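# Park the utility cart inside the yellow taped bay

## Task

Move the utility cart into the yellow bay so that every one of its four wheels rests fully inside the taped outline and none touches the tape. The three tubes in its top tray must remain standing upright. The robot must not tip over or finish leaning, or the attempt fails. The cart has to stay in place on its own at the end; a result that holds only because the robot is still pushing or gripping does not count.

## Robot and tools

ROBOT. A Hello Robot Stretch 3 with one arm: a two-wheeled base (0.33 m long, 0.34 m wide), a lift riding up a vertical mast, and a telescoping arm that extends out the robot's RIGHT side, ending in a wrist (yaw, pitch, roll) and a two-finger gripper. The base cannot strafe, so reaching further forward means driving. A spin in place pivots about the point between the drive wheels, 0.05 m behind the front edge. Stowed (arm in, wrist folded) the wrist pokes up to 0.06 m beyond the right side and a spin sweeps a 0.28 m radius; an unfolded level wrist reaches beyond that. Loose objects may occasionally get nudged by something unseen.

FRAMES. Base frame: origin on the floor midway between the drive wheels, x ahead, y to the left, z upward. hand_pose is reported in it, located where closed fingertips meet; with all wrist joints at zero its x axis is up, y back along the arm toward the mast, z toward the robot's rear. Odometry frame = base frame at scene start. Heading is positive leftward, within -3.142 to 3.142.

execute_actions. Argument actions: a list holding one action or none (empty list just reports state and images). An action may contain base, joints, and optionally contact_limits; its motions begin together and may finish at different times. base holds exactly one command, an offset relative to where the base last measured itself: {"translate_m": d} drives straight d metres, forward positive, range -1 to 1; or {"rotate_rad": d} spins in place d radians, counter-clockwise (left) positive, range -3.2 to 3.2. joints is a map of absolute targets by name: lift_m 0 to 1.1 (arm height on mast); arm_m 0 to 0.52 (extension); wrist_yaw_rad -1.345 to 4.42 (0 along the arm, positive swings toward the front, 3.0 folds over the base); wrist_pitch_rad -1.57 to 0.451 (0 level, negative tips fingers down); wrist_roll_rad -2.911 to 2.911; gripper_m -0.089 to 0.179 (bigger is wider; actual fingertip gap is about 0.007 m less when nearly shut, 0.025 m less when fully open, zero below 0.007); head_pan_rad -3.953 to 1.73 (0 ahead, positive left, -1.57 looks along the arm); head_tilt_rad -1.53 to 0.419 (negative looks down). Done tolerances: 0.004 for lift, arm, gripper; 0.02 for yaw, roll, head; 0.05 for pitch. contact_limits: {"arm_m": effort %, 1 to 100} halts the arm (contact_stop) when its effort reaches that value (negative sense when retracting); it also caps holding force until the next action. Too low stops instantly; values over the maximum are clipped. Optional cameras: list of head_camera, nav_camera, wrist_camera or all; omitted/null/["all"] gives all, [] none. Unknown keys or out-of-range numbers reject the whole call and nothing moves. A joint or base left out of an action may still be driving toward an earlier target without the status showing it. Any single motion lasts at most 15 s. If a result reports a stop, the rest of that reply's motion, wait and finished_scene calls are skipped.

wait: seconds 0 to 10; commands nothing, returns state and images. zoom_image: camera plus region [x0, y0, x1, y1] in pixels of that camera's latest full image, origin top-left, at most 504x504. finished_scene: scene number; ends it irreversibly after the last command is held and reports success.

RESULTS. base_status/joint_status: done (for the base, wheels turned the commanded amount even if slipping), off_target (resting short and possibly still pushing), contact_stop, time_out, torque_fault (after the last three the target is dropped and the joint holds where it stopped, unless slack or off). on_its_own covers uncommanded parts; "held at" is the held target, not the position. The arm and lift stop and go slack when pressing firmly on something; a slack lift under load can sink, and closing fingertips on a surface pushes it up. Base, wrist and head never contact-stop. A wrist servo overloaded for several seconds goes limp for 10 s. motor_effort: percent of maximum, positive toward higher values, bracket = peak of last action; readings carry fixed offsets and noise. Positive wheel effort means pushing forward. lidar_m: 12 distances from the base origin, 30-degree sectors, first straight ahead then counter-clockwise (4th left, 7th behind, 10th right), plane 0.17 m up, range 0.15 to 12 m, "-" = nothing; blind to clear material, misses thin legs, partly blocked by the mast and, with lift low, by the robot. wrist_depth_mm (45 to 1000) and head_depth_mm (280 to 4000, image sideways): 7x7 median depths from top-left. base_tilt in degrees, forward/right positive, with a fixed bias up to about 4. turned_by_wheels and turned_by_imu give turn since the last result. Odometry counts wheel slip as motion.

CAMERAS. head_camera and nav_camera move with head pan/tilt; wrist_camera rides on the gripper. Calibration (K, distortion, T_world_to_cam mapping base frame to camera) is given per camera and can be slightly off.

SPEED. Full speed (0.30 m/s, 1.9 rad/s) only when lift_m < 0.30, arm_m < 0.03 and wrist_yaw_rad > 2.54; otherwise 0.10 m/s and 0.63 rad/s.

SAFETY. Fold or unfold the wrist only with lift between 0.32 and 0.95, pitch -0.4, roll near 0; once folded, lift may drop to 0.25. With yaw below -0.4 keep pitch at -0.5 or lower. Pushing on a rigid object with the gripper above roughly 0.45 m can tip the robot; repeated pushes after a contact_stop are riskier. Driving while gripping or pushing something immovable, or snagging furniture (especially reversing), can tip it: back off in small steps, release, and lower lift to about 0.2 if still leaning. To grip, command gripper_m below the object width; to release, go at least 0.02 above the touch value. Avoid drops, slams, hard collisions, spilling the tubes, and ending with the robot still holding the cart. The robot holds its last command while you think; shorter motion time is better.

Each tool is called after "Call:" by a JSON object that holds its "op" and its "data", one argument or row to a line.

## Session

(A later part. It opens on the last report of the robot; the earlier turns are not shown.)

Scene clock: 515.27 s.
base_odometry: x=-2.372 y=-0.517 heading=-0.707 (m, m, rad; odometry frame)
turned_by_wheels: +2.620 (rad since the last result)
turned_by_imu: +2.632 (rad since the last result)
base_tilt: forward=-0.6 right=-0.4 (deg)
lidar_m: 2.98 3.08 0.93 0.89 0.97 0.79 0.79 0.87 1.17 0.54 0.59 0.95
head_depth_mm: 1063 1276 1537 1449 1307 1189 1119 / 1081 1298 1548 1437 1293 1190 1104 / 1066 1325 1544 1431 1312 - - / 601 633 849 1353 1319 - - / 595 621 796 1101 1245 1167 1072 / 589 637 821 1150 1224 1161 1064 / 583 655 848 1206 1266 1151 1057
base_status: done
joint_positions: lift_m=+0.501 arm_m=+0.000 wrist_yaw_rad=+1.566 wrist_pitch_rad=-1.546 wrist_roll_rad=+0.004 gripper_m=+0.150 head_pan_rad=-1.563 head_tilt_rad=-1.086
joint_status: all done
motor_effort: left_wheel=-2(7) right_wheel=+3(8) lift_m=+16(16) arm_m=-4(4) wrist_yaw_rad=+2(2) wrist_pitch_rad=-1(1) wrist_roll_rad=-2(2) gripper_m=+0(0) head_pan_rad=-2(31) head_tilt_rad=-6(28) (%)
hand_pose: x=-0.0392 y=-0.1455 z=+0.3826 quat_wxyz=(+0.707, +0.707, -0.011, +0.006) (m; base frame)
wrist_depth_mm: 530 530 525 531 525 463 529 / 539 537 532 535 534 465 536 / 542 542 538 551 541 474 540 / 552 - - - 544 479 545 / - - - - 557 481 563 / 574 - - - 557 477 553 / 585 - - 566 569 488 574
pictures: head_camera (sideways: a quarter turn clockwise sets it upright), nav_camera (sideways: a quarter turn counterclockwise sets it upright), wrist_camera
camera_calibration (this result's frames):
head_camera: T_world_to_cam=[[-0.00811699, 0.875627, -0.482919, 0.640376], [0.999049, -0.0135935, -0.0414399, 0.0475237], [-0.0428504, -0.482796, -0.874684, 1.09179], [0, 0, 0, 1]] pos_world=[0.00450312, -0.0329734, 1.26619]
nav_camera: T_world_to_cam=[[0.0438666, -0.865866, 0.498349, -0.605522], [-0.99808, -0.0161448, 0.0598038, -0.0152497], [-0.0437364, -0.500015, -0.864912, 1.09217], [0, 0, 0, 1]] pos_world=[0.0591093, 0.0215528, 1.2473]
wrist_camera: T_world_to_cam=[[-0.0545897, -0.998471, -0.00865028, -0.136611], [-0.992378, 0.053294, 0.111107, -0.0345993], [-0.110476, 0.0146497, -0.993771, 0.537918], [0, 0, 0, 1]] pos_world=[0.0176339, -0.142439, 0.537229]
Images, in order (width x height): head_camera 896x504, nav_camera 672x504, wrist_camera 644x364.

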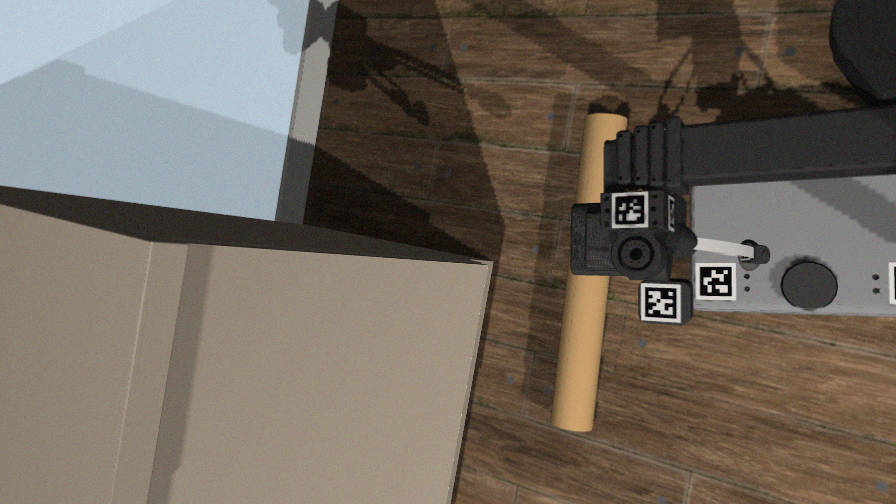

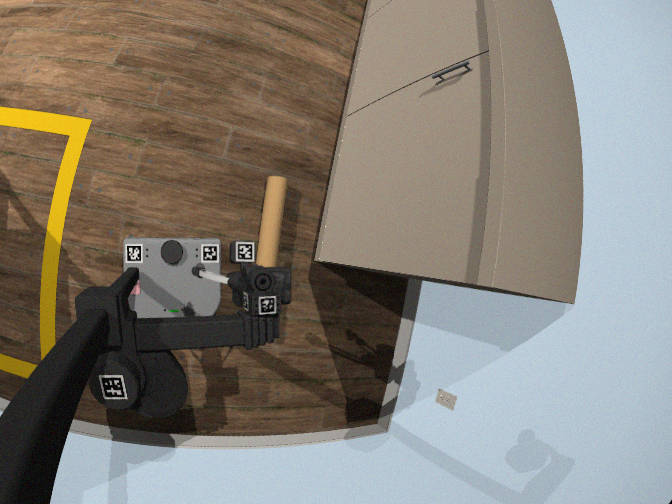

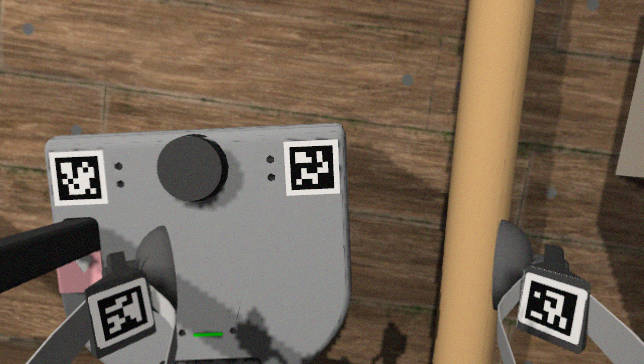

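Call:
{"op": "execute_actions", "data": {
  "actions": [
    {"base":{"translate_m":0.025},"joints":{"arm_m":0.225,"wrist_yaw_rad":1.46,"lift_m":0.3}}
  ]
}}

Scene clock: 523.73 s.
base_odometry: x=-2.353 y=-0.533 heading=-0.707 (m, m, rad; odometry frame)
turned_by_wheels: +0.000 (rad since the last result)
turned_by_imu: -0.001 (rad since the last result)
base_tilt: forward=-0.4 right=-0.5 (deg)
lidar_m: 2.95 3.07 0.92 0.89 0.93 0.82 0.81 0.90 1.17 0.54 0.60 0.95
head_depth_mm: 1066 1279 1545 1451 1309 1190 1103 / 1085 1304 1551 1444 1301 1184 1117 / 1008 1298 1559 1440 1304 - - / 600 613 804 1080 1222 1202 - / 595 626 801 1113 1229 1180 1071 / 589 643 828 1164 1235 1159 1068 / 583 659 857 1221 1260 1160 1065
base_status: done
joint_positions: lift_m=+0.301 arm_m=+0.225 wrist_yaw_rad=+1.462 wrist_pitch_rad=-1.546 wrist_roll_rad=+0.004 gripper_m=+0.150 head_pan_rad=-1.563 head_tilt_rad=-1.086
joint_status: all done
motor_effort: left_wheel=-3(5) right_wheel=+4(8) lift_m=+16(17) arm_m=+4(3) wrist_yaw_rad=-2(4) wrist_pitch_rad=-1(1) wrist_roll_rad=-2(2) gripper_m=+0(0) head_pan_rad=-2(2) head_tilt_rad=-5(6) (%)
hand_pose: x=-0.0391 y=-0.3678 z=+0.1826 quat_wxyz=(+0.707, +0.705, -0.048, -0.031) (m; base frame)
wrist_depth_mm: 336 337 334 256 330 329 302 / 338 340 335 258 337 332 300 / 342 344 343 262 337 340 300 / - 350 349 268 345 343 294 / - 350 352 270 349 347 347 / - - 358 274 356 355 351 / - 362 363 281 359 355 359
pictures: head_camera (sideways: a quarter turn clockwise sets it upright), nav_camera (sideways: a quarter turn counterclockwise sets it upright), wrist_camera
camera_calibration (this result's frames):
head_camera: T_world_to_cam=[[-0.00799423, 0.875628, -0.482919, 0.640375], [0.999047, -0.0137336, -0.0414399, 0.0475237], [-0.0429181, -0.48279, -0.874684, 1.09179], [0, 0, 0, 1]] pos_world=[0.00449849, -0.0329732, 1.26619]
nav_camera: T_world_to_cam=[[0.0437452, -0.865872, 0.498349, -0.605522], [-0.998082, -0.0160048, 0.0598038, -0.0152496], [-0.0438065, -0.500009, -0.864912, 1.09217], [0, 0, 0, 1]] pos_world=[0.0591123, 0.0215453, 1.2473]
wrist_camera: T_world_to_cam=[[-0.158228, -0.987365, -0.00864941, -0.360268], [-0.981438, 0.156304, 0.111123, 0.0378589], [-0.108367, 0.0260716, -0.993769, 0.346718], [0, 0, 0, 1]] pos_world=[0.0177247, -0.370673, 0.337234]
Images, in order (width x height): head_camera 896x504, nav_camera 672x504, wrist_camera 644x364.

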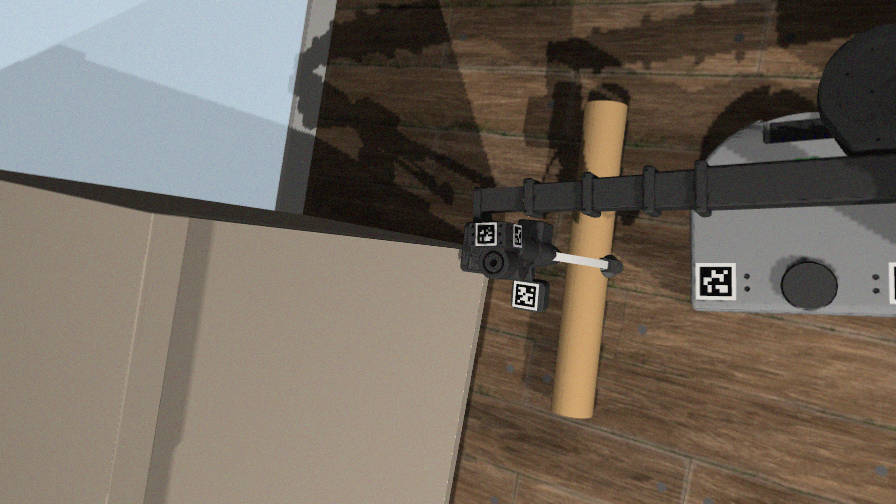

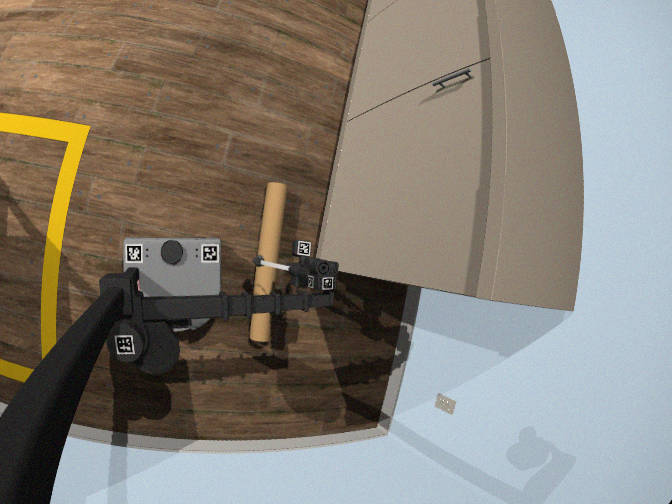

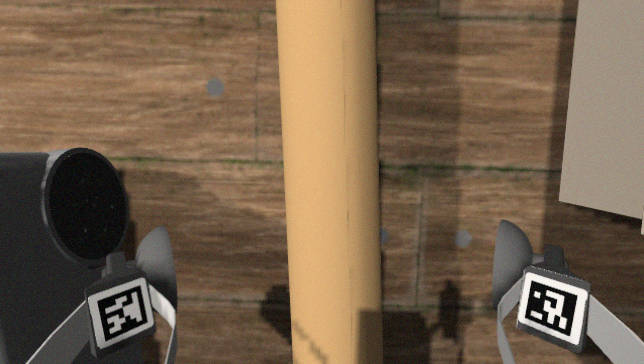

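Call:
{"op": "execute_actions", "data": {
  "actions": [
    {"joints":{"arm_m":0.215,"lift_m":0.135}}
  ],
  "cameras": ["wrist_camera","head_camera"]
}}

Call:
{"op": "execute_actions", "data": {
  "actions": [
    {"joints":{"gripper_m":0.005}}
  ],
  "cameras": ["wrist_camera"]
}}

Call:
{"op": "execute_actions", "data": {
  "actions": [
    {"joints":{"lift_m":0.75}}
  ],
  "cameras": ["nav_camera"]
}}

Scene clock: 529.37 s.
base_odometry: x=-2.353 y=-0.533 heading=-0.707 (m, m, rad; odometry frame)
turned_by_wheels: +0.000 (rad since the last result)
turned_by_imu: -0.001 (rad since the last result)
base_tilt: forward=-0.4 right=-0.4 (deg)
lidar_m: 2.95 3.07 0.92 0.89 0.93 0.82 0.81 0.90 1.17 0.54 0.60 0.95
head_depth_mm: 1069 1273 1545 1447 1310 1188 1095 / 1087 1304 1559 1440 1307 1187 1115 / 1009 1297 1559 1425 1289 1211 - / 599 613 805 1201 1237 1206 - / 593 626 801 1113 1241 1183 1074 / 588 643 827 1161 1239 1164 1069 / 583 658 855 1220 1262 1152 1065
base_status: not commanded
joint_positions: lift_m=+0.136 arm_m=+0.215 wrist_yaw_rad=+1.462 wrist_pitch_rad=-1.546 wrist_roll_rad=+0.004 gripper_m=+0.150 head_pan_rad=-1.563 head_tilt_rad=-1.086
joint_status: all done
motor_effort: left_wheel=-3(3) right_wheel=+4(4) lift_m=+16(16) arm_m=-5(3) wrist_yaw_rad=-2(2) wrist_pitch_rad=-1(1) wrist_roll_rad=-2(2) gripper_m=+0(0) head_pan_rad=-2(2) head_tilt_rad=-6(6) (%)
hand_pose: x=-0.0391 y=-0.3587 z=+0.0177 quat_wxyz=(+0.707, +0.705, -0.048, -0.031) (m; base frame)
wrist_depth_mm: 172 172 171 93 92 169 169 / 175 175 173 95 93 172 172 / 178 176 176 96 95 175 174 / 179 178 179 98 96 176 177 / 182 181 182 99 97 179 179 / 184 - 184 101 98 181 181 / 188 187 186 102 100 184 184
pictures: head_camera (sideways: a quarter turn clockwise sets it upright), wrist_camera
camera_calibration (this result's frames):
head_camera: T_world_to_cam=[[-0.00799413, 0.875628, -0.482919, 0.640375], [0.999047, -0.0137337, -0.0414399, 0.0475237], [-0.0429182, -0.48279, -0.874684, 1.09179], [0, 0, 0, 1]] pos_world=[0.00449849, -0.0329732, 1.26619]
wrist_camera: T_world_to_cam=[[-0.158228, -0.987365, -0.00864941, -0.352666], [-0.981438, 0.156305, 0.111123, 0.0547646], [-0.108367, 0.0260717, -0.993769, 0.182511], [0, 0, 0, 1]] pos_world=[0.0177247, -0.361529, 0.172238]
Images, in order (width x height): head_camera 896x504, wrist_camera 644x364.

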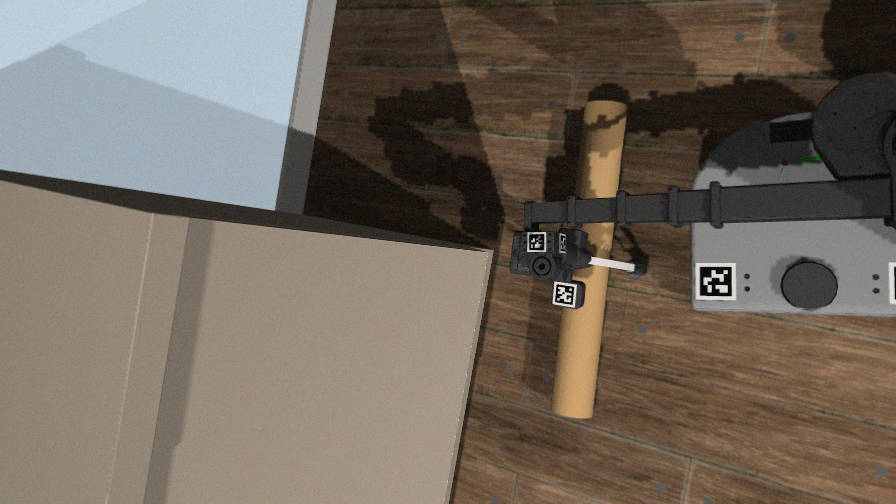

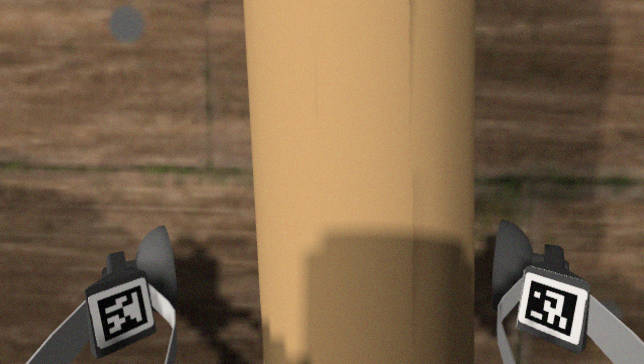

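Scene clock: 531.30 s.
base_odometry: x=-2.353 y=-0.533 heading=-0.707 (m, m, rad; odometry frame)
turned_by_wheels: +0.000 (rad since the last result)
turned_by_imu: +0.000 (rad since the last result)
base_tilt: forward=-0.4 right=-0.4 (deg)
lidar_m: 2.95 3.05 0.92 0.89 0.93 0.82 0.81 0.90 1.17 0.54 0.60 0.95
head_depth_mm: 1067 1282 1541 1453 1306 1196 1096 / 1084 1299 1558 1434 1302 1191 1112 / 1005 1288 1550 1432 1301 1210 - / 601 613 802 1204 1198 1197 - / 595 627 804 1112 1248 1180 1070 / 589 642 830 1161 1247 1162 1063 / 582 658 855 1216 1264 1156 1061
base_status: not commanded
joint_positions: lift_m=+0.136 arm_m=+0.215 wrist_yaw_rad=+1.462 wrist_pitch_rad=-1.546 wrist_roll_rad=+0.004 gripper_m=+0.007 head_pan_rad=-1.563 head_tilt_rad=-1.086
joint_status: all done
motor_effort: left_wheel=-3(3) right_wheel=+3(5) lift_m=+16(16) arm_m=-4(5) wrist_yaw_rad=-2(1) wrist_pitch_rad=-1(1) wrist_roll_rad=-2(2) gripper_m=-29(99) head_pan_rad=-2(2) head_tilt_rad=-6(6) (%)
hand_pose: x=-0.0391 y=-0.3586 z=+0.0177 quat_wxyz=(+0.707, +0.705, -0.048, -0.031) (m; base frame)
wrist_depth_mm: 172 171 101 91 100 171 169 / 175 175 103 93 101 172 171 / 178 177 106 94 103 174 174 / 180 179 109 95 103 176 176 / 183 181 108 97 102 179 179 / 185 185 107 98 103 182 182 / 188 187 117 100 105 185 184
pictures: wrist_camera
camera_calibration (this result's frames):
wrist_camera: T_world_to_cam=[[-0.158222, -0.987366, -0.00864886, -0.352587], [-0.981438, 0.156299, 0.111134, 0.0547472], [-0.108378, 0.0260721, -0.993768, 0.182509], [0, 0, 0, 1]] pos_world=[0.0177236, -0.361448, 0.172238]
Images, in order (width x height): wrist_camera 644x364.

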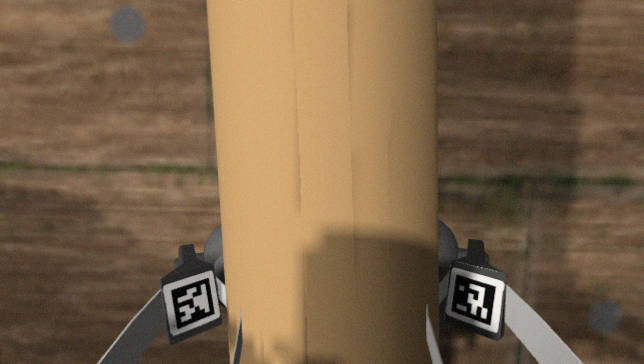

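Scene clock: 537.73 s.
base_odometry: x=-2.353 y=-0.533 heading=-0.707 (m, m, rad; odometry frame)
turned_by_wheels: +0.000 (rad since the last result)
turned_by_imu: -0.001 (rad since the last result)
base_tilt: forward=-0.4 right=-0.5 (deg)
lidar_m: 2.95 3.06 0.92 0.89 0.93 0.82 0.81 0.90 1.17 0.54 0.60 0.96
head_depth_mm: 1064 1280 1551 1473 - - - / 1084 1270 - - - 1193 - / 1005 1237 1547 668 1288 1209 - / 600 572 - 661 1289 1201 - / 595 628 774 666 1280 1183 1074 / 588 643 829 676 1270 1161 1070 / 583 659 856 667 1265 1156 1067
base_status: not commanded
joint_positions: lift_m=+0.749 arm_m=+0.215 wrist_yaw_rad=+1.462 wrist_pitch_rad=-1.545 wrist_roll_rad=+0.003 gripper_m=+0.029 head_pan_rad=-1.563 head_tilt_rad=-1.086
joint_status: all done
on_its_own: gripper_m is held at +0.028, not at your +0.005, by its stall guard, which is not easing now
motor_effort: left_wheel=-3(3) right_wheel=+3(3) lift_m=+58(62) arm_m=-4(4) wrist_yaw_rad=-2(2) wrist_pitch_rad=-1(2) wrist_roll_rad=-2(2) gripper_m=-21(30) head_pan_rad=-2(2) head_tilt_rad=-6(6) (%)
hand_pose: x=-0.0387 y=-0.3587 z=+0.6310 quat_wxyz=(+0.707, +0.705, -0.048, -0.031) (m; base frame)
wrist_depth_mm: 787 780 103 92 99 361 237 / 799 778 105 93 101 360 236 / 813 799 108 95 102 355 233 / 818 - 104 96 104 382 232 / 824 - 107 98 103 820 830 / 864 - 109 99 104 829 832 / 866 865 851 101 108 826 841
pictures: nav_camera (sideways: a quarter turn counterclockwise sets it upright)
camera_calibration (this result's frames):
nav_camera: T_world_to_cam=[[0.0437452, -0.865878, 0.498339, -0.605509], [-0.998082, -0.0160054, 0.0598037, -0.0152495], [-0.0438066, -0.499999, -0.864917, 1.09218], [0, 0, 0, 1]] pos_world=[0.0591123, 0.021546, 1.2473]
Images, in order (width x height): nav_camera 672x504.

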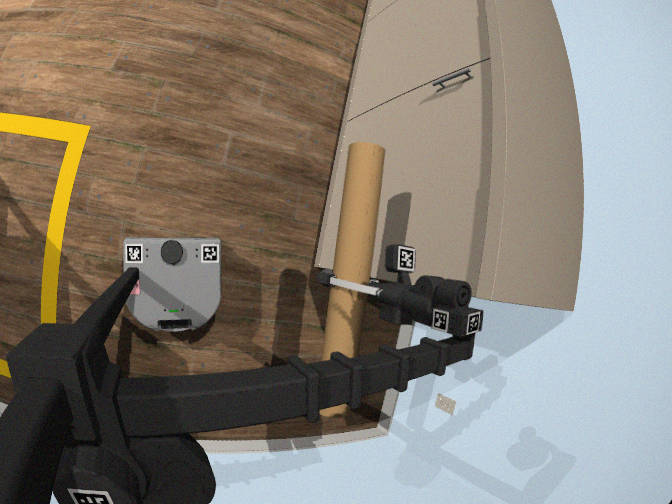

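Call:
{"op": "execute_actions", "data": {
  "actions": [
    {"joints":{"lift_m":1.09,"arm_m":0.08}}
  ],
  "cameras": []
}}

Call:
{"op": "execute_actions", "data": {
  "actions": [
    {"joints":{"wrist_pitch_rad":0.24,"wrist_yaw_rad":1.57,"head_tilt_rad":-0.4,"head_pan_rad":-0.6}}
  ]
}}

Scene clock: 543.63 s.
base_odometry: x=-2.353 y=-0.533 heading=-0.707 (m, m, rad; odometry frame)
turned_by_wheels: +0.000 (rad since the last result)
turned_by_imu: -0.001 (rad since the last result)
base_tilt: forward=-0.6 right=-0.4 (deg)
lidar_m: 2.94 3.07 0.92 0.89 0.93 0.82 0.81 0.90 1.17 0.54 0.60 0.95
head_depth_mm: - 1343 313 306 1306 1192 1088 / - 1374 305 311 1299 1190 1090 / - - 296 317 1290 1207 - / - 619 298 310 1288 1202 - / - 646 296 1112 1277 1185 1074 / - 659 296 1163 1271 1163 1068 / 583 661 296 1221 1264 1153 1065
base_status: not commanded
joint_positions: lift_m=+1.089 arm_m=+0.080 wrist_yaw_rad=+1.462 wrist_pitch_rad=-1.545 wrist_roll_rad=+0.003 gripper_m=+0.029 head_pan_rad=-1.563 head_tilt_rad=-1.086
joint_status: all done
on_its_own: gripper_m is held at +0.028, not at your +0.005, by its stall guard, which is not easing now
motor_effort: left_wheel=-3(3) right_wheel=+3(4) lift_m=+58(59) arm_m=-5(6) wrist_yaw_rad=-2(2) wrist_pitch_rad=-1(1) wrist_roll_rad=-2(2) gripper_m=-21(21) head_pan_rad=-3(2) head_tilt_rad=-6(6) (%)
hand_pose: x=-0.0387 y=-0.2237 z=+0.9710 quat_wxyz=(+0.707, +0.705, -0.048, -0.031) (m; base frame)
wrist_depth_mm: - - 103 92 100 636 412 / - - 106 93 101 622 411 / - - 109 95 102 619 407 / - - 105 96 104 - - / - - 108 98 103 - - / - - 108 99 104 - - / - - - 101 108 - -
pictures: none
No camera images: the call's "cameras" was empty. Leave "cameras" out to get every camera's image.

Scene clock: 545.70 s.
base_odometry: x=-2.353 y=-0.533 heading=-0.707 (m, m, rad; odometry frame)
turned_by_wheels: +0.000 (rad since the last result)
turned_by_imu: +0.000 (rad since the last result)
base_tilt: forward=-0.4 right=-0.4 (deg)
lidar_m: 2.95 3.06 0.92 0.89 0.93 0.82 0.81 0.90 1.17 0.54 0.60 0.95
head_depth_mm: - - - 882 746 773 812 / - - - - 304 887 965 / 1840 1998 - - 287 322 1114 / 2129 2273 2264 1234 320 345 1248 / 2572 2738 1827 1575 1777 1653 1350 / 2485 2630 2842 2971 2173 1654 1336 / 2398 2523 2731 2849 2165 1652 1339
base_status: not commanded
joint_positions: lift_m=+1.089 arm_m=+0.080 wrist_yaw_rad=+1.568 wrist_pitch_rad=+0.155 wrist_roll_rad=-0.001 gripper_m=+0.029 head_pan_rad=-0.607 head_tilt_rad=-0.409
joint_status: wrist_pitch_rad off_target (ended at +0.155, target +0.240); the others done
on_its_own: gripper_m is held at +0.028, not at your +0.005, by its stall guard, which is not easing now
motor_effort: left_wheel=-3(3) right_wheel=+4(3) lift_m=+57(58) arm_m=-5(5) wrist_yaw_rad=+1(6) wrist_pitch_rad=+31(32) wrist_roll_rad=+0(2) gripper_m=-21(21) head_pan_rad=+3(31) head_tilt_rad=+4(33) (%)
hand_pose: x=+0.2355 y=-0.2261 z=+1.2437 quat_wxyz=(+0.461, +0.459, -0.537, +0.537) (m; base frame)
wrist_depth_mm: - - 98 88 95 - - / - - 101 90 97 - - / - - 105 92 99 - - / - - 109 94 101 - - / - - 110 96 102 - - / - - 107 99 104 - - / - - - 101 107 - 860
pictures: head_camera (sideways: a quarter turn clockwise sets it upright), nav_camera (sideways: a quarter turn counterclockwise sets it upright), wrist_camera
camera_calibration (this result's frames):
head_camera: T_world_to_cam=[[-0.312421, 0.215442, -0.925191, 1.21867], [0.604945, 0.796043, -0.0189113, 0.0206256], [0.732417, -0.565598, -0.379031, 0.442349], [0, 0, 0, 1]] pos_world=[0.0442757, -0.0287792, 1.29555]
nav_camera: T_world_to_cam=[[0.31885, -0.176287, 0.931267, -1.17147], [-0.594946, -0.80209, 0.0518655, -0.00742517], [0.737817, -0.570591, -0.360628, 0.43144], [0, 0, 0, 1]] pos_world=[0.0507808, 0.033706, 1.24692]
wrist_camera: T_world_to_cam=[[0.0124867, -0.998994, -0.0430638, -0.167722], [0.0194406, 0.0433016, -0.998873, 1.28651], [0.999733, 0.0116354, 0.0199617, -0.0977988], [0, 0, 0, 1]] pos_world=[0.0748565, -0.222123, 1.27979]
Images, in order (width x height): head_camera 896x504, nav_camera 672x504, wrist_camera 644x364.

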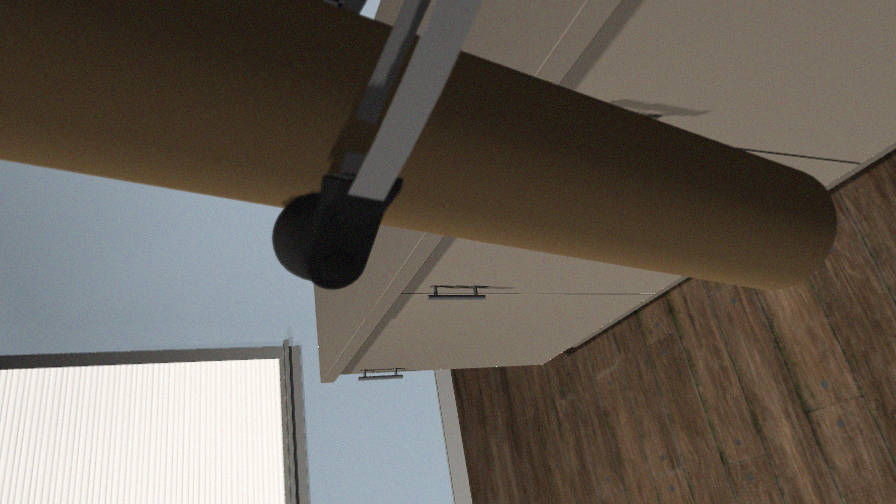

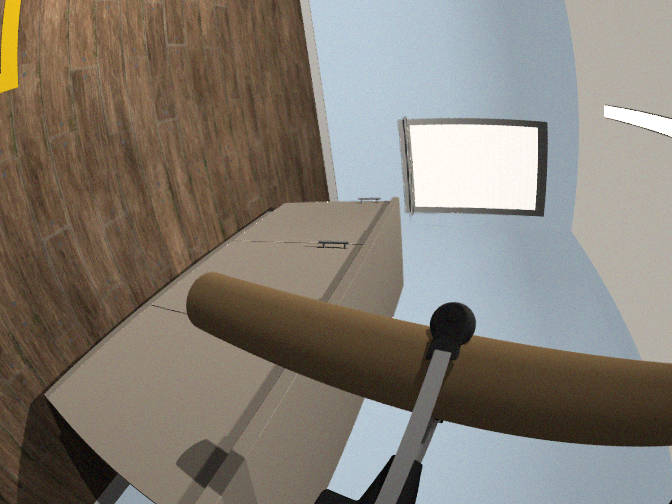

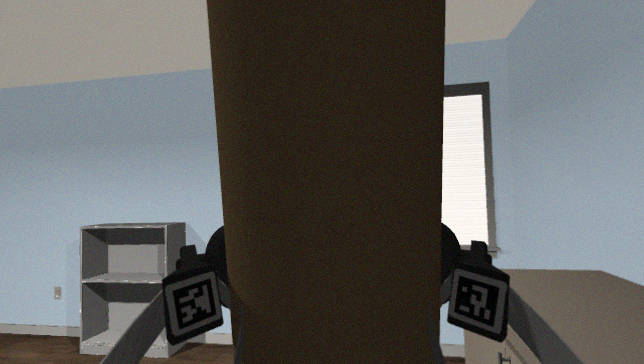

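Call:
{"op": "execute_actions", "data": {
  "actions": [
    {"joints":{"wrist_pitch_rad":0.1}}
  ],
  "cameras": ["wrist_camera"]
}}

Scene clock: 548.67 s.
base_odometry: x=-2.353 y=-0.533 heading=-0.707 (m, m, rad; odometry frame)
turned_by_wheels: +0.000 (rad since the last result)
turned_by_imu: +0.000 (rad since the last result)
base_tilt: forward=-0.5 right=-0.3 (deg)
lidar_m: 2.95 3.07 0.92 0.89 0.93 0.82 0.82 0.90 1.17 0.54 0.60 0.96
head_depth_mm: - - - - 717 774 812 / - - - - - 302 889 / 1866 - - - - 297 332 / 2136 2279 1867 1241 1300 1418 1246 / 2546 2720 1829 1580 1764 1658 1350 / 2503 2656 2819 2944 2187 1651 1340 / 2395 2543 2720 2871 2146 1658 1336
base_status: not commanded
joint_positions: lift_m=+1.089 arm_m=+0.080 wrist_yaw_rad=+1.568 wrist_pitch_rad=+0.016 wrist_roll_rad=-0.001 gripper_m=+0.029 head_pan_rad=-0.607 head_tilt_rad=-0.409
joint_status: wrist_pitch_rad off_target (ended at +0.016, target +0.100)
on_its_own: gripper_m is held at +0.028, not at your +0.005, by its stall guard, which is not easing now
motor_effort: left_wheel=-3(3) right_wheel=+4(3) lift_m=+57(57) arm_m=-5(5) wrist_yaw_rad=+1(2) wrist_pitch_rad=+31(36) wrist_roll_rad=+1(0) gripper_m=-21(22) head_pan_rad=+3(3) head_tilt_rad=+5(4) (%)
hand_pose: x=+0.2352 y=-0.2261 z=+1.2077 quat_wxyz=(+0.498, +0.495, -0.504, +0.504) (m; base frame)
wrist_depth_mm: - - 98 88 94 - - / - - 101 90 96 - - / - - 105 92 99 - - / - - 109 94 101 - - / - - 110 96 102 - - / - - 108 99 104 901 854 / - - - 101 108 - 622
pictures: wrist_camera
camera_calibration (this result's frames):
wrist_camera: T_world_to_cam=[[0.00621813, -0.998979, -0.0447531, -0.165779], [-0.120088, 0.0436841, -0.991802, 1.27493], [0.992744, 0.0115415, -0.119694, 0.0734998], [0, 0, 0, 1]] pos_world=[0.081168, -0.222152, 1.26585]
Images, in order (width x height): wrist_camera 644x364.

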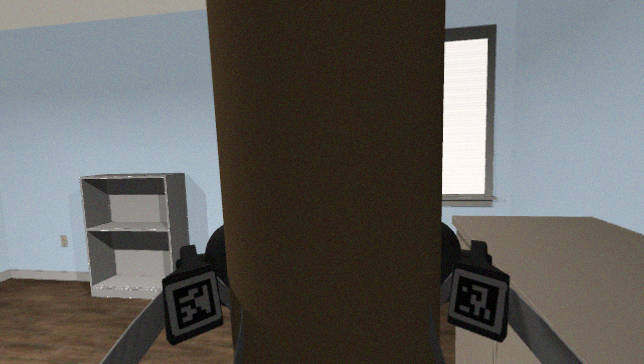

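Call:
{"op": "execute_actions", "data": {
  "actions": [
    {"base":{"translate_m":0.696},"joints":{"arm_m":0.0}}
  ],
  "cameras": []
}}

Call:
{"op": "execute_actions", "data": {
  "actions": [
    {"base":{"rotate_rad":-1.57},"joints":{"head_pan_rad":-2.2,"head_tilt_rad":-0.75}}
  ],
  "cameras": ["nav_camera"]
}}

Call:
{"op": "execute_actions", "data": {
  "actions": [
    {"base":{"translate_m":-0.9}}
  ],
  "cameras": ["nav_camera","head_camera"]
}}

Scene clock: 566.60 s.
base_odometry: x=-1.823 y=-0.985 heading=-0.707 (m, m, rad; odometry frame)
turned_by_wheels: +0.000 (rad since the last result)
turned_by_imu: -0.003 (rad since the last result)
base_tilt: forward=-0.3 right=-0.4 (deg)
lidar_m: 2.26 2.42 3.08 1.29 1.04 1.27 1.50 0.81 0.67 0.66 0.74 1.17
head_depth_mm: 1509 1557 1592 1081 - - 1006 / 1660 1763 1835 1110 1084 1154 1225 / - - - - 1216 1333 1334 / - - - - - - - / - - - - - - - / 1904 2014 2158 - 2081 1660 1322 / 1838 1964 2092 2192 2161 1661 1342
base_status: done
joint_positions: lift_m=+1.089 arm_m=+0.000 wrist_yaw_rad=+1.568 wrist_pitch_rad=+0.016 wrist_roll_rad=-0.001 gripper_m=+0.029 head_pan_rad=-0.607 head_tilt_rad=-0.408
joint_status: all done
on_its_own: gripper_m is held at +0.028, not at your +0.005, by its stall guard, which is not easing now
motor_effort: left_wheel=-3(4) right_wheel=+4(8) lift_m=+57(57) arm_m=-5(6) wrist_yaw_rad=+1(1) wrist_pitch_rad=+31(31) wrist_roll_rad=+1(0) gripper_m=-21(22) head_pan_rad=+2(3) head_tilt_rad=+4(4) (%)
hand_pose: x=+0.2352 y=-0.1461 z=+1.2077 quat_wxyz=(+0.497, +0.495, -0.504, +0.504) (m; base frame)
wrist_depth_mm: - - 98 88 95 - - / - - 102 91 97 - - / - - 105 92 99 - - / - - 109 94 101 - - / - - 110 96 103 - - / - - 107 99 104 - 933 / - - - 101 107 - 911
pictures: none
No camera images: the call's "cameras" was empty. Leave "cameras" out to get every camera's image.

Scene clock: 570.03 s.
base_odometry: x=-1.823 y=-0.985 heading=-2.277 (m, m, rad; odometry frame)
turned_by_wheels: -1.570 (rad since the last result)
turned_by_imu: -1.578 (rad since the last result)
base_tilt: forward=-0.6 right=-0.3 (deg)
lidar_m: 0.66 0.74 1.17 2.26 2.51 3.06 1.30 0.95 1.27 1.50 0.80 0.67
head_depth_mm: 1044 1156 1401 1312 1420 1323 1148 / 1663 1282 1507 1581 1479 1321 1146 / 1571 1288 1494 1683 1549 1308 1141 / - 1628 1875 1876 1550 1305 1132 / 1407 1525 1765 1863 1533 1301 1127 / - 1452 1647 1808 1528 1297 1122 / - - 1594 1746 1521 1288 1124
base_status: done
joint_positions: lift_m=+1.089 arm_m=+0.000 wrist_yaw_rad=+1.568 wrist_pitch_rad=+0.016 wrist_roll_rad=-0.001 gripper_m=+0.029 head_pan_rad=-2.193 head_tilt_rad=-0.740
joint_status: all done
on_its_own: gripper_m is held at +0.028, not at your +0.005, by its stall guard, which is not easing now
motor_effort: left_wheel=+3(8) right_wheel=-3(8) lift_m=+57(57) arm_m=-4(5) wrist_yaw_rad=+1(1) wrist_pitch_rad=+31(31) wrist_roll_rad=+0(1) gripper_m=-22(21) head_pan_rad=-3(31) head_tilt_rad=-4(24) (%)
hand_pose: x=+0.2352 y=-0.1461 z=+1.2077 quat_wxyz=(+0.497, +0.495, -0.504, +0.504) (m; base frame)
wrist_depth_mm: - - 98 89 95 - - / - - 102 90 97 - - / - - 105 92 99 - - / - - 110 94 101 - - / - - 111 96 103 - - / 971 939 108 99 104 925 926 / 719 693 628 101 107 607 630
pictures: nav_camera (sideways: a quarter turn counterclockwise sets it upright)
camera_calibration (this result's frames):
nav_camera: T_world_to_cam=[[-0.346349, -0.546505, 0.76248, -0.947297], [-0.803836, 0.591907, 0.0591134, -0.0155627], [-0.483623, -0.592434, -0.644306, 0.80799], [0, 0, 0, 1]] pos_world=[0.0501574, -0.02981, 1.24381]
Images, in order (width x height): nav_camera 672x504.

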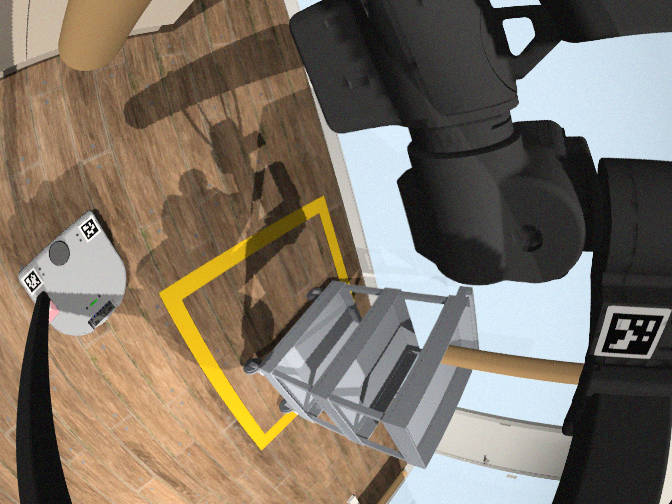

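Scene clock: 580.93 s.
base_odometry: x=-1.240 y=-0.301 heading=-2.277 (m, m, rad; odometry frame)
turned_by_wheels: +0.000 (rad since the last result)
turned_by_imu: +0.001 (rad since the last result)
base_tilt: forward=-0.5 right=-0.4 (deg)
lidar_m: 1.55 1.72 2.43 2.18 2.62 2.26 2.18 0.47 0.35 0.33 1.49 1.56
head_depth_mm: 1550 1732 2091 1928 1564 1322 1151 / 1489 1627 1929 1840 1560 1319 1139 / 1405 1537 1793 695 858 1253 1139 / - 1455 1578 726 911 887 1111 / 1255 1372 888 721 582 844 1060 / - 1268 919 715 587 823 960 / - - 876 724 583 769 755
base_status: done
joint_positions: lift_m=+1.089 arm_m=+0.000 wrist_yaw_rad=+1.568 wrist_pitch_rad=+0.016 wrist_roll_rad=-0.001 gripper_m=+0.029 head_pan_rad=-2.193 head_tilt_rad=-0.740
joint_status: not commanded
on_its_own: gripper_m is held at +0.028, not at your +0.005, by its stall guard, which is not easing now
motor_effort: left_wheel=+3(4) right_wheel=-3(7) lift_m=+57(57) arm_m=-5(5) wrist_yaw_rad=+1(1) wrist_pitch_rad=+31(31) wrist_roll_rad=+1(1) gripper_m=-21(21) head_pan_rad=-3(2) head_tilt_rad=-4(4) (%)
hand_pose: x=+0.2352 y=-0.1461 z=+1.2077 quat_wxyz=(+0.497, +0.495, -0.504, +0.504) (m; base frame)
wrist_depth_mm: - - 98 89 95 - - / - - 102 90 97 - - / - - 105 92 99 - - / - - 109 94 101 - - / - - 111 96 103 - - / - - 107 99 104 - - / - - - 101 107 - -
pictures: head_camera (sideways: a quarter turn clockwise sets it upright), nav_camera (sideways: a quarter turn counterclockwise sets it upright)
camera_calibration (this result's frames):
head_camera: T_world_to_cam=[[0.383706, 0.537122, -0.751179, 0.98751], [0.791753, -0.610016, -0.0317531, 0.0361937], [-0.475286, -0.582564, -0.659335, 0.814414], [0, 0, 0, 1]] pos_world=[-0.0204906, -0.0338863, 1.27992]
nav_camera: T_world_to_cam=[[-0.346348, -0.546505, 0.76248, -0.947297], [-0.803836, 0.591906, 0.0591134, -0.0155627], [-0.483622, -0.592435, -0.644306, 0.80799], [0, 0, 0, 1]] pos_world=[0.0501574, -0.0298099, 1.24381]
Images, in order (width x height): head_camera 896x504, nav_camera 672x504.

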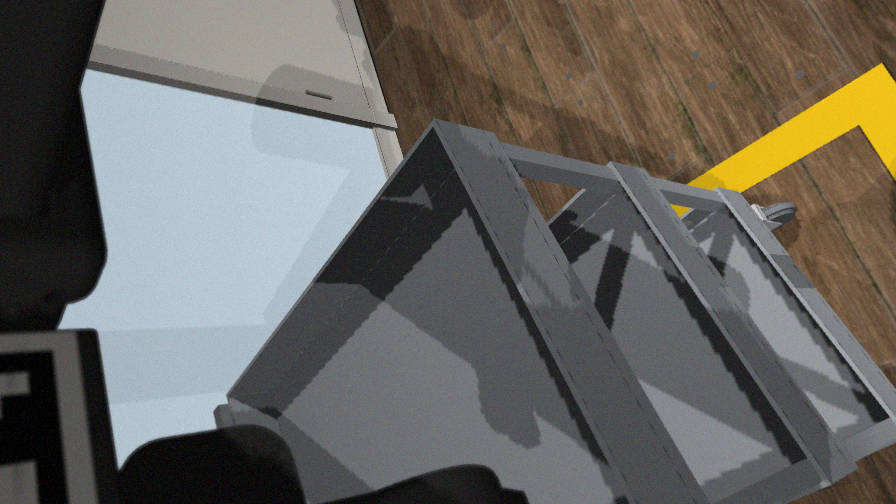

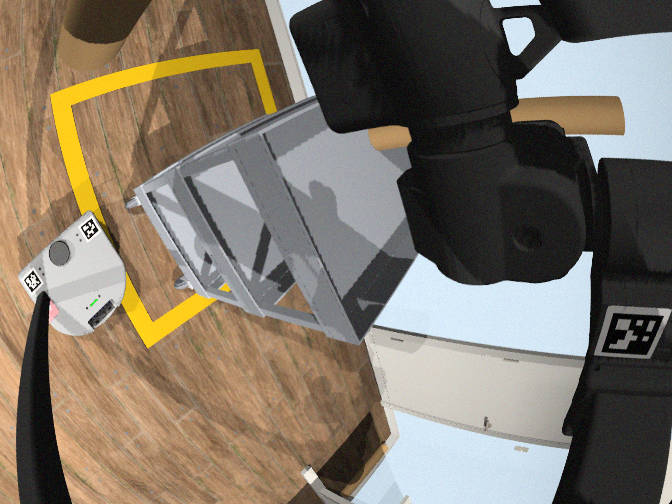

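Call:
{"op": "execute_actions", "data": {
  "actions": [
    {"base":{"translate_m":-0.31},"joints":{"head_pan_rad":-1.4,"head_tilt_rad":-0.7}}
  ],
  "cameras": ["nav_camera"]
}}

Call:
{"op": "execute_actions", "data": {
  "actions": [
    {"joints":{"wrist_yaw_rad":0.0}}
  ]
}}

Scene clock: 590.07 s.
base_odometry: x=-1.038 y=-0.065 heading=-2.277 (m, m, rad; odometry frame)
turned_by_wheels: +0.000 (rad since the last result)
turned_by_imu: +0.000 (rad since the last result)
base_tilt: forward=-0.6 right=-0.4 (deg)
lidar_m: 1.85 2.06 2.48 2.18 2.38 2.00 1.86 1.55 0.34 0.33 0.34 1.86
head_depth_mm: - - - - 1494 1320 1163 / 1053 1165 - - 594 535 1115 / 1087 1215 980 - 600 796 776 / 1122 1257 970 - 597 806 911 / 582 653 - - - 805 947 / - - - - 518 819 986 / - - - - 529 798 1004
base_status: done
joint_positions: lift_m=+1.089 arm_m=+0.000 wrist_yaw_rad=+1.568 wrist_pitch_rad=+0.016 wrist_roll_rad=-0.001 gripper_m=+0.029 head_pan_rad=-1.407 head_tilt_rad=-0.705
joint_status: all done
on_its_own: gripper_m is held at +0.028, not at your +0.005, by its stall guard, which is not easing now
motor_effort: left_wheel=+3(6) right_wheel=-2(5) lift_m=+57(57) arm_m=-5(4) wrist_yaw_rad=+1(2) wrist_pitch_rad=+31(31) wrist_roll_rad=+1(0) gripper_m=-21(21) head_pan_rad=+3(30) head_tilt_rad=+2(9) (%)
hand_pose: x=+0.2352 y=-0.1461 z=+1.2077 quat_wxyz=(+0.497, +0.495, -0.504, +0.504) (m; base frame)
wrist_depth_mm: - - 98 89 95 - - / - - 102 90 97 - - / - - 106 92 99 - - / - - 110 94 101 - - / - - 110 96 103 - - / - - 107 99 104 - - / - - - 101 107 - -
pictures: nav_camera (sideways: a quarter turn counterclockwise sets it upright)
camera_calibration (this result's frames):
nav_camera: T_world_to_cam=[[0.137438, -0.60412, 0.784952, -0.97954], [-0.987188, -0.148398, 0.0586367, -0.0138264], [0.0810616, -0.782954, -0.616776, 0.768733], [0, 0, 0, 1]] pos_world=[0.0586622, 0.00807007, 1.24384]
Images, in order (width x height): nav_camera 672x504.

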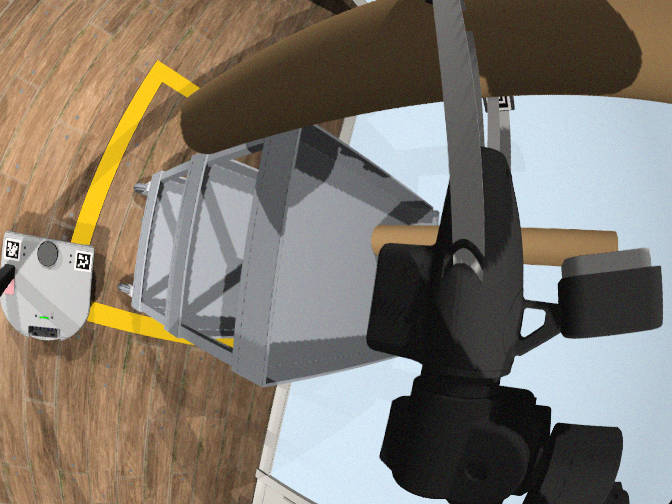

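Scene clock: 591.83 s.
base_odometry: x=-1.038 y=-0.065 heading=-2.277 (m, m, rad; odometry frame)
turned_by_wheels: +0.000 (rad since the last result)
turned_by_imu: +0.000 (rad since the last result)
base_tilt: forward=-0.4 right=-0.4 (deg)
lidar_m: 1.86 2.07 2.48 2.18 2.38 2.00 1.87 1.55 0.34 0.33 0.34 1.86
head_depth_mm: - - - - 1485 1325 1165 / - - - - 586 535 1111 / 1062 304 358 407 481 794 778 / 1116 1267 957 759 612 809 910 / 584 656 765 753 609 806 947 / 1188 1351 942 745 604 821 990 / 1235 1406 1606 714 602 799 1007
base_status: not commanded
joint_positions: lift_m=+1.089 arm_m=+0.000 wrist_yaw_rad=+0.002 wrist_pitch_rad=+0.016 wrist_roll_rad=-0.001 gripper_m=+0.029 head_pan_rad=-1.407 head_tilt_rad=-0.705
joint_status: all done
on_its_own: gripper_m is held at +0.028, not at your +0.005, by its stall guard, which is not easing now
motor_effort: left_wheel=+3(4) right_wheel=-3(3) lift_m=+57(57) arm_m=-4(5) wrist_yaw_rad=-2(9) wrist_pitch_rad=+31(31) wrist_roll_rad=+1(1) gripper_m=-22(22) head_pan_rad=+3(2) head_tilt_rad=+2(2) (%)
hand_pose: x=-0.0210 y=-0.4019 z=+1.2077 quat_wxyz=(+0.708, -0.005, -0.706, +0.006) (m; base frame)
wrist_depth_mm: - - 98 89 95 949 911 / - - 101 90 97 981 928 / - - 105 92 99 967 940 / - - 110 94 101 963 945 / - - 110 96 103 - 968 / - - 108 98 104 986 995 / - - 482 101 107 - 970
pictures: head_camera (sideways: a quarter turn clockwise sets it upright), nav_camera (sideways: a quarter turn counterclockwise sets it upright), wrist_camera
camera_calibration (this result's frames):
head_camera: T_world_to_cam=[[-0.104462, 0.624301, -0.774168, 1.02045], [0.991301, 0.128024, -0.0305202, 0.0333728], [0.0800582, -0.770622, -0.632244, 0.775787], [0, 0, 0, 1]] pos_world=[0.0114078, -0.0435034, 1.28151]
nav_camera: T_world_to_cam=[[0.137437, -0.604111, 0.784959, -0.97955], [-0.987188, -0.148397, 0.0586366, -0.0138262], [0.0810629, -0.782961, -0.616767, 0.768721], [0, 0, 0, 1]] pos_world=[0.0586624, 0.00806941, 1.24384]
wrist_camera: T_world_to_cam=[[-0.998942, -0.0106393, -0.0447474, 0.0363133], [0.0431465, 0.120281, -0.991802, 1.28605], [0.0159344, -0.992683, -0.119694, -0.0942543], [0, 0, 0, 1]] pos_world=[-0.0177119, -0.247866, 1.26585]
Images, in order (width x height): head_camera 896x504, nav_camera 672x504, wrist_camera 644x364.

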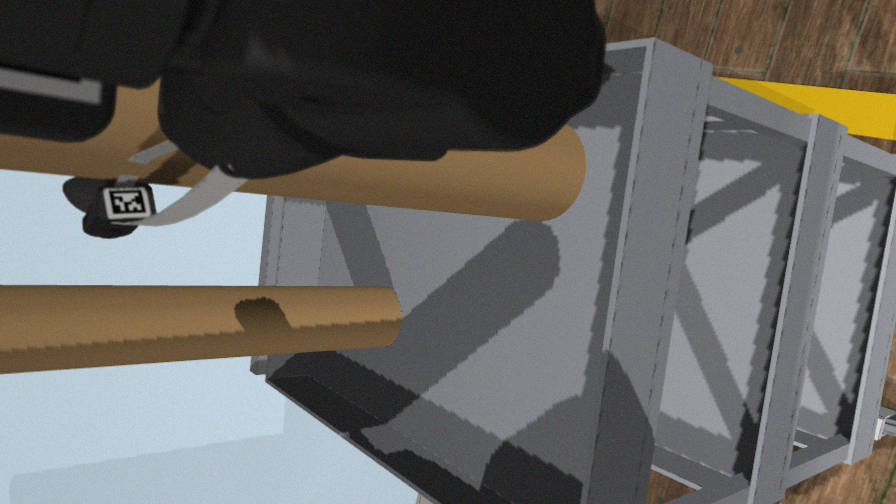

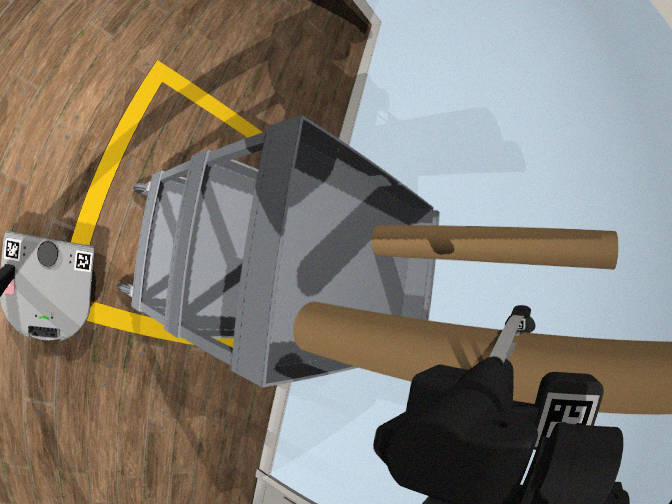

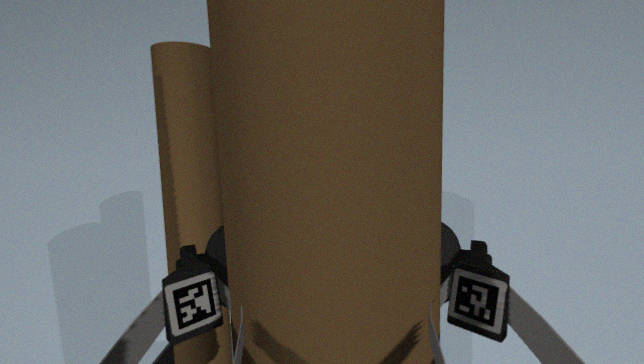

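Call:
{"op": "execute_actions", "data": {
  "actions": [
    {"joints":{"arm_m":0.34}}
  ],
  "cameras": ["head_camera"]
}}

Call:
{"op": "execute_actions", "data": {
  "actions": [
    {"joints":{"lift_m":1.0}}
  ],
  "cameras": ["head_camera","nav_camera"]
}}

Scene clock: 599.00 s.
base_odometry: x=-1.038 y=-0.065 heading=-2.277 (m, m, rad; odometry frame)
turned_by_wheels: +0.000 (rad since the last result)
turned_by_imu: -0.001 (rad since the last result)
base_tilt: forward=-0.4 right=-0.5 (deg)
lidar_m: 1.85 2.06 2.49 2.18 2.38 1.99 1.86 1.55 0.34 0.33 0.34 1.86
head_depth_mm: - 1140 1283 1449 1529 1312 1161 / - 664 926 743 619 533 1116 / 1083 665 884 763 615 796 778 / 1121 1260 959 758 612 808 901 / 583 656 764 754 607 805 946 / 1190 1353 940 748 606 819 989 / 1236 1404 1609 714 601 798 1010
base_status: not commanded
joint_positions: lift_m=+1.089 arm_m=+0.340 wrist_yaw_rad=+0.002 wrist_pitch_rad=+0.016 wrist_roll_rad=-0.001 gripper_m=+0.029 head_pan_rad=-1.407 head_tilt_rad=-0.705
joint_status: all done
on_its_own: gripper_m is held at +0.028, not at your +0.005, by its stall guard, which is not easing now
motor_effort: left_wheel=+3(3) right_wheel=-3(2) lift_m=+57(57) arm_m=+3(6) wrist_yaw_rad=-3(1) wrist_pitch_rad=+31(31) wrist_roll_rad=+1(0) gripper_m=-21(21) head_pan_rad=+2(3) head_tilt_rad=+2(2) (%)
hand_pose: x=-0.0210 y=-0.7411 z=+1.2077 quat_wxyz=(+0.708, -0.005, -0.706, +0.006) (m; base frame)
wrist_depth_mm: 802 770 98 89 95 636 616 / 820 796 102 90 97 632 611 / 858 796 105 92 99 654 641 / 855 816 109 94 101 684 636 / 896 854 111 96 103 678 650 / 884 863 107 98 105 669 673 / 886 858 811 101 107 718 674
pictures: head_camera (sideways: a quarter turn clockwise sets it upright)
camera_calibration (this result's frames):
head_camera: T_world_to_cam=[[-0.104502, 0.624077, -0.774343, 1.02068], [0.991287, 0.128135, -0.0305105, 0.0333602], [0.0801799, -0.770785, -0.63203, 0.775508], [0, 0, 0, 1]] pos_world=[0.011414, -0.0435084, 1.28152]
Images, in order (width x height): head_camera 896x504.

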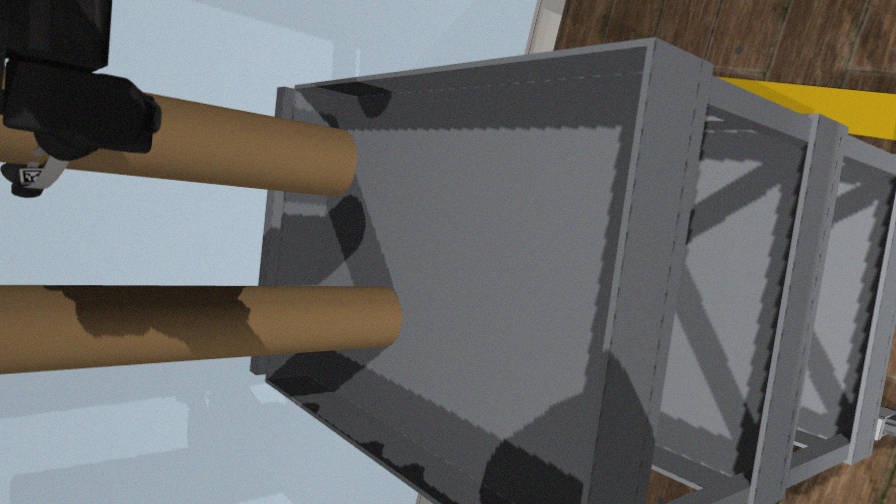

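Scene clock: 600.67 s.
base_odometry: x=-1.038 y=-0.065 heading=-2.277 (m, m, rad; odometry frame)
turned_by_wheels: +0.000 (rad since the last result)
turned_by_imu: +0.000 (rad since the last result)
base_tilt: forward=-0.5 right=-0.5 (deg)
lidar_m: 1.85 2.06 2.49 2.19 2.39 1.99 1.86 1.55 0.34 0.33 0.34 1.86
head_depth_mm: 999 - 1290 1446 1530 1313 1166 / 529 - 933 745 619 534 1119 / 1063 1208 747 764 615 795 777 / 1117 1252 957 759 610 807 896 / 583 657 763 754 608 804 945 / 1185 1350 944 747 604 819 989 / 1236 1407 1596 711 601 798 1005
base_status: not commanded
joint_positions: lift_m=+1.000 arm_m=+0.340 wrist_yaw_rad=+0.002 wrist_pitch_rad=+0.016 wrist_roll_rad=-0.001 gripper_m=+0.029 head_pan_rad=-1.407 head_tilt_rad=-0.705
joint_status: all done
on_its_own: gripper_m is held at +0.028, not at your +0.005, by its stall guard, which is not easing now
motor_effort: left_wheel=+3(2) right_wheel=-2(2) lift_m=+23(52) arm_m=+3(4) wrist_yaw_rad=-2(2) wrist_pitch_rad=+31(31) wrist_roll_rad=+1(1) gripper_m=-22(21) head_pan_rad=+3(3) head_tilt_rad=+2(2) (%)
hand_pose: x=-0.0210 y=-0.7412 z=+1.1192 quat_wxyz=(+0.708, -0.005, -0.706, +0.006) (m; base frame)
wrist_depth_mm: 822 776 99 88 95 641 622 / 836 796 102 90 97 649 625 / 838 829 105 92 99 659 636 / 854 805 110 94 101 664 642 / 899 844 111 96 103 680 661 / 896 858 107 99 104 686 649 / 923 887 823 101 107 716 661
pictures: head_camera (sideways: a quarter turn clockwise sets it upright), nav_camera (sideways: a quarter turn counterclockwise sets it upright)
camera_calibration (this result's frames):
head_camera: T_world_to_cam=[[-0.104502, 0.624077, -0.774343, 1.02068], [0.991287, 0.128135, -0.0305105, 0.0333602], [0.0801798, -0.770785, -0.63203, 0.775508], [0, 0, 0, 1]] pos_world=[0.011414, -0.0435084, 1.28152]
nav_camera: T_world_to_cam=[[0.137474, -0.603881, 0.78513, -0.979773], [-0.987173, -0.148501, 0.0586326, -0.0138211], [0.0811853, -0.783119, -0.61655, 0.768438], [0, 0, 0, 1]] pos_world=[0.058664, 0.00805994, 1.24384]
Images, in order (width x height): head_camera 896x504, nav_camera 672x504.

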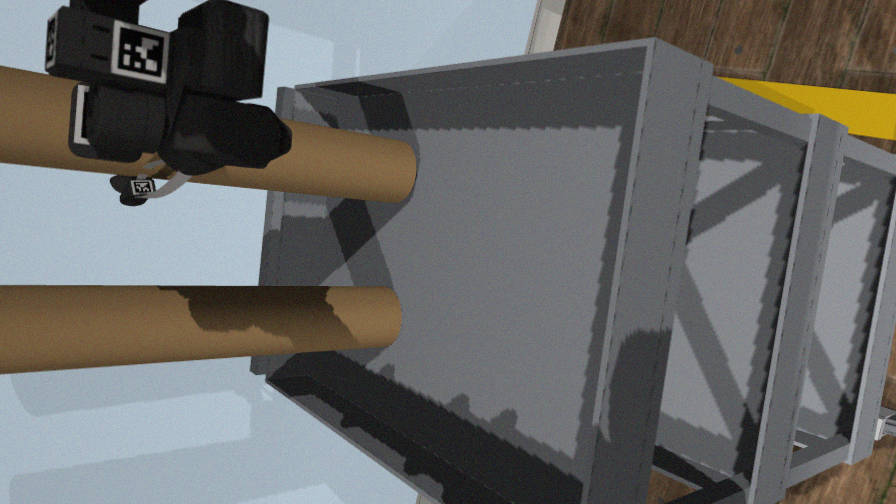

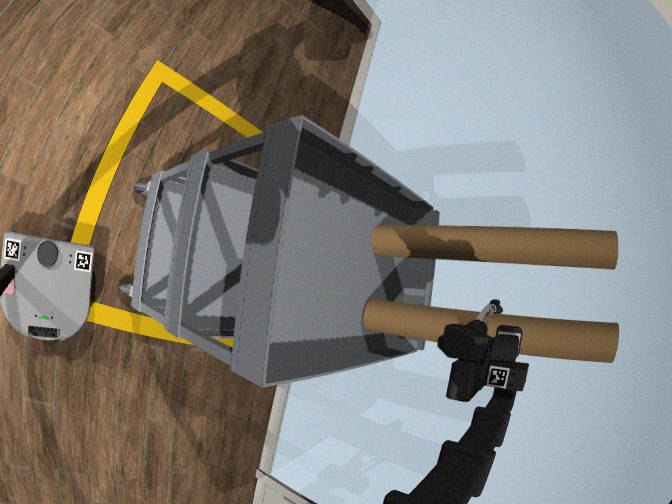

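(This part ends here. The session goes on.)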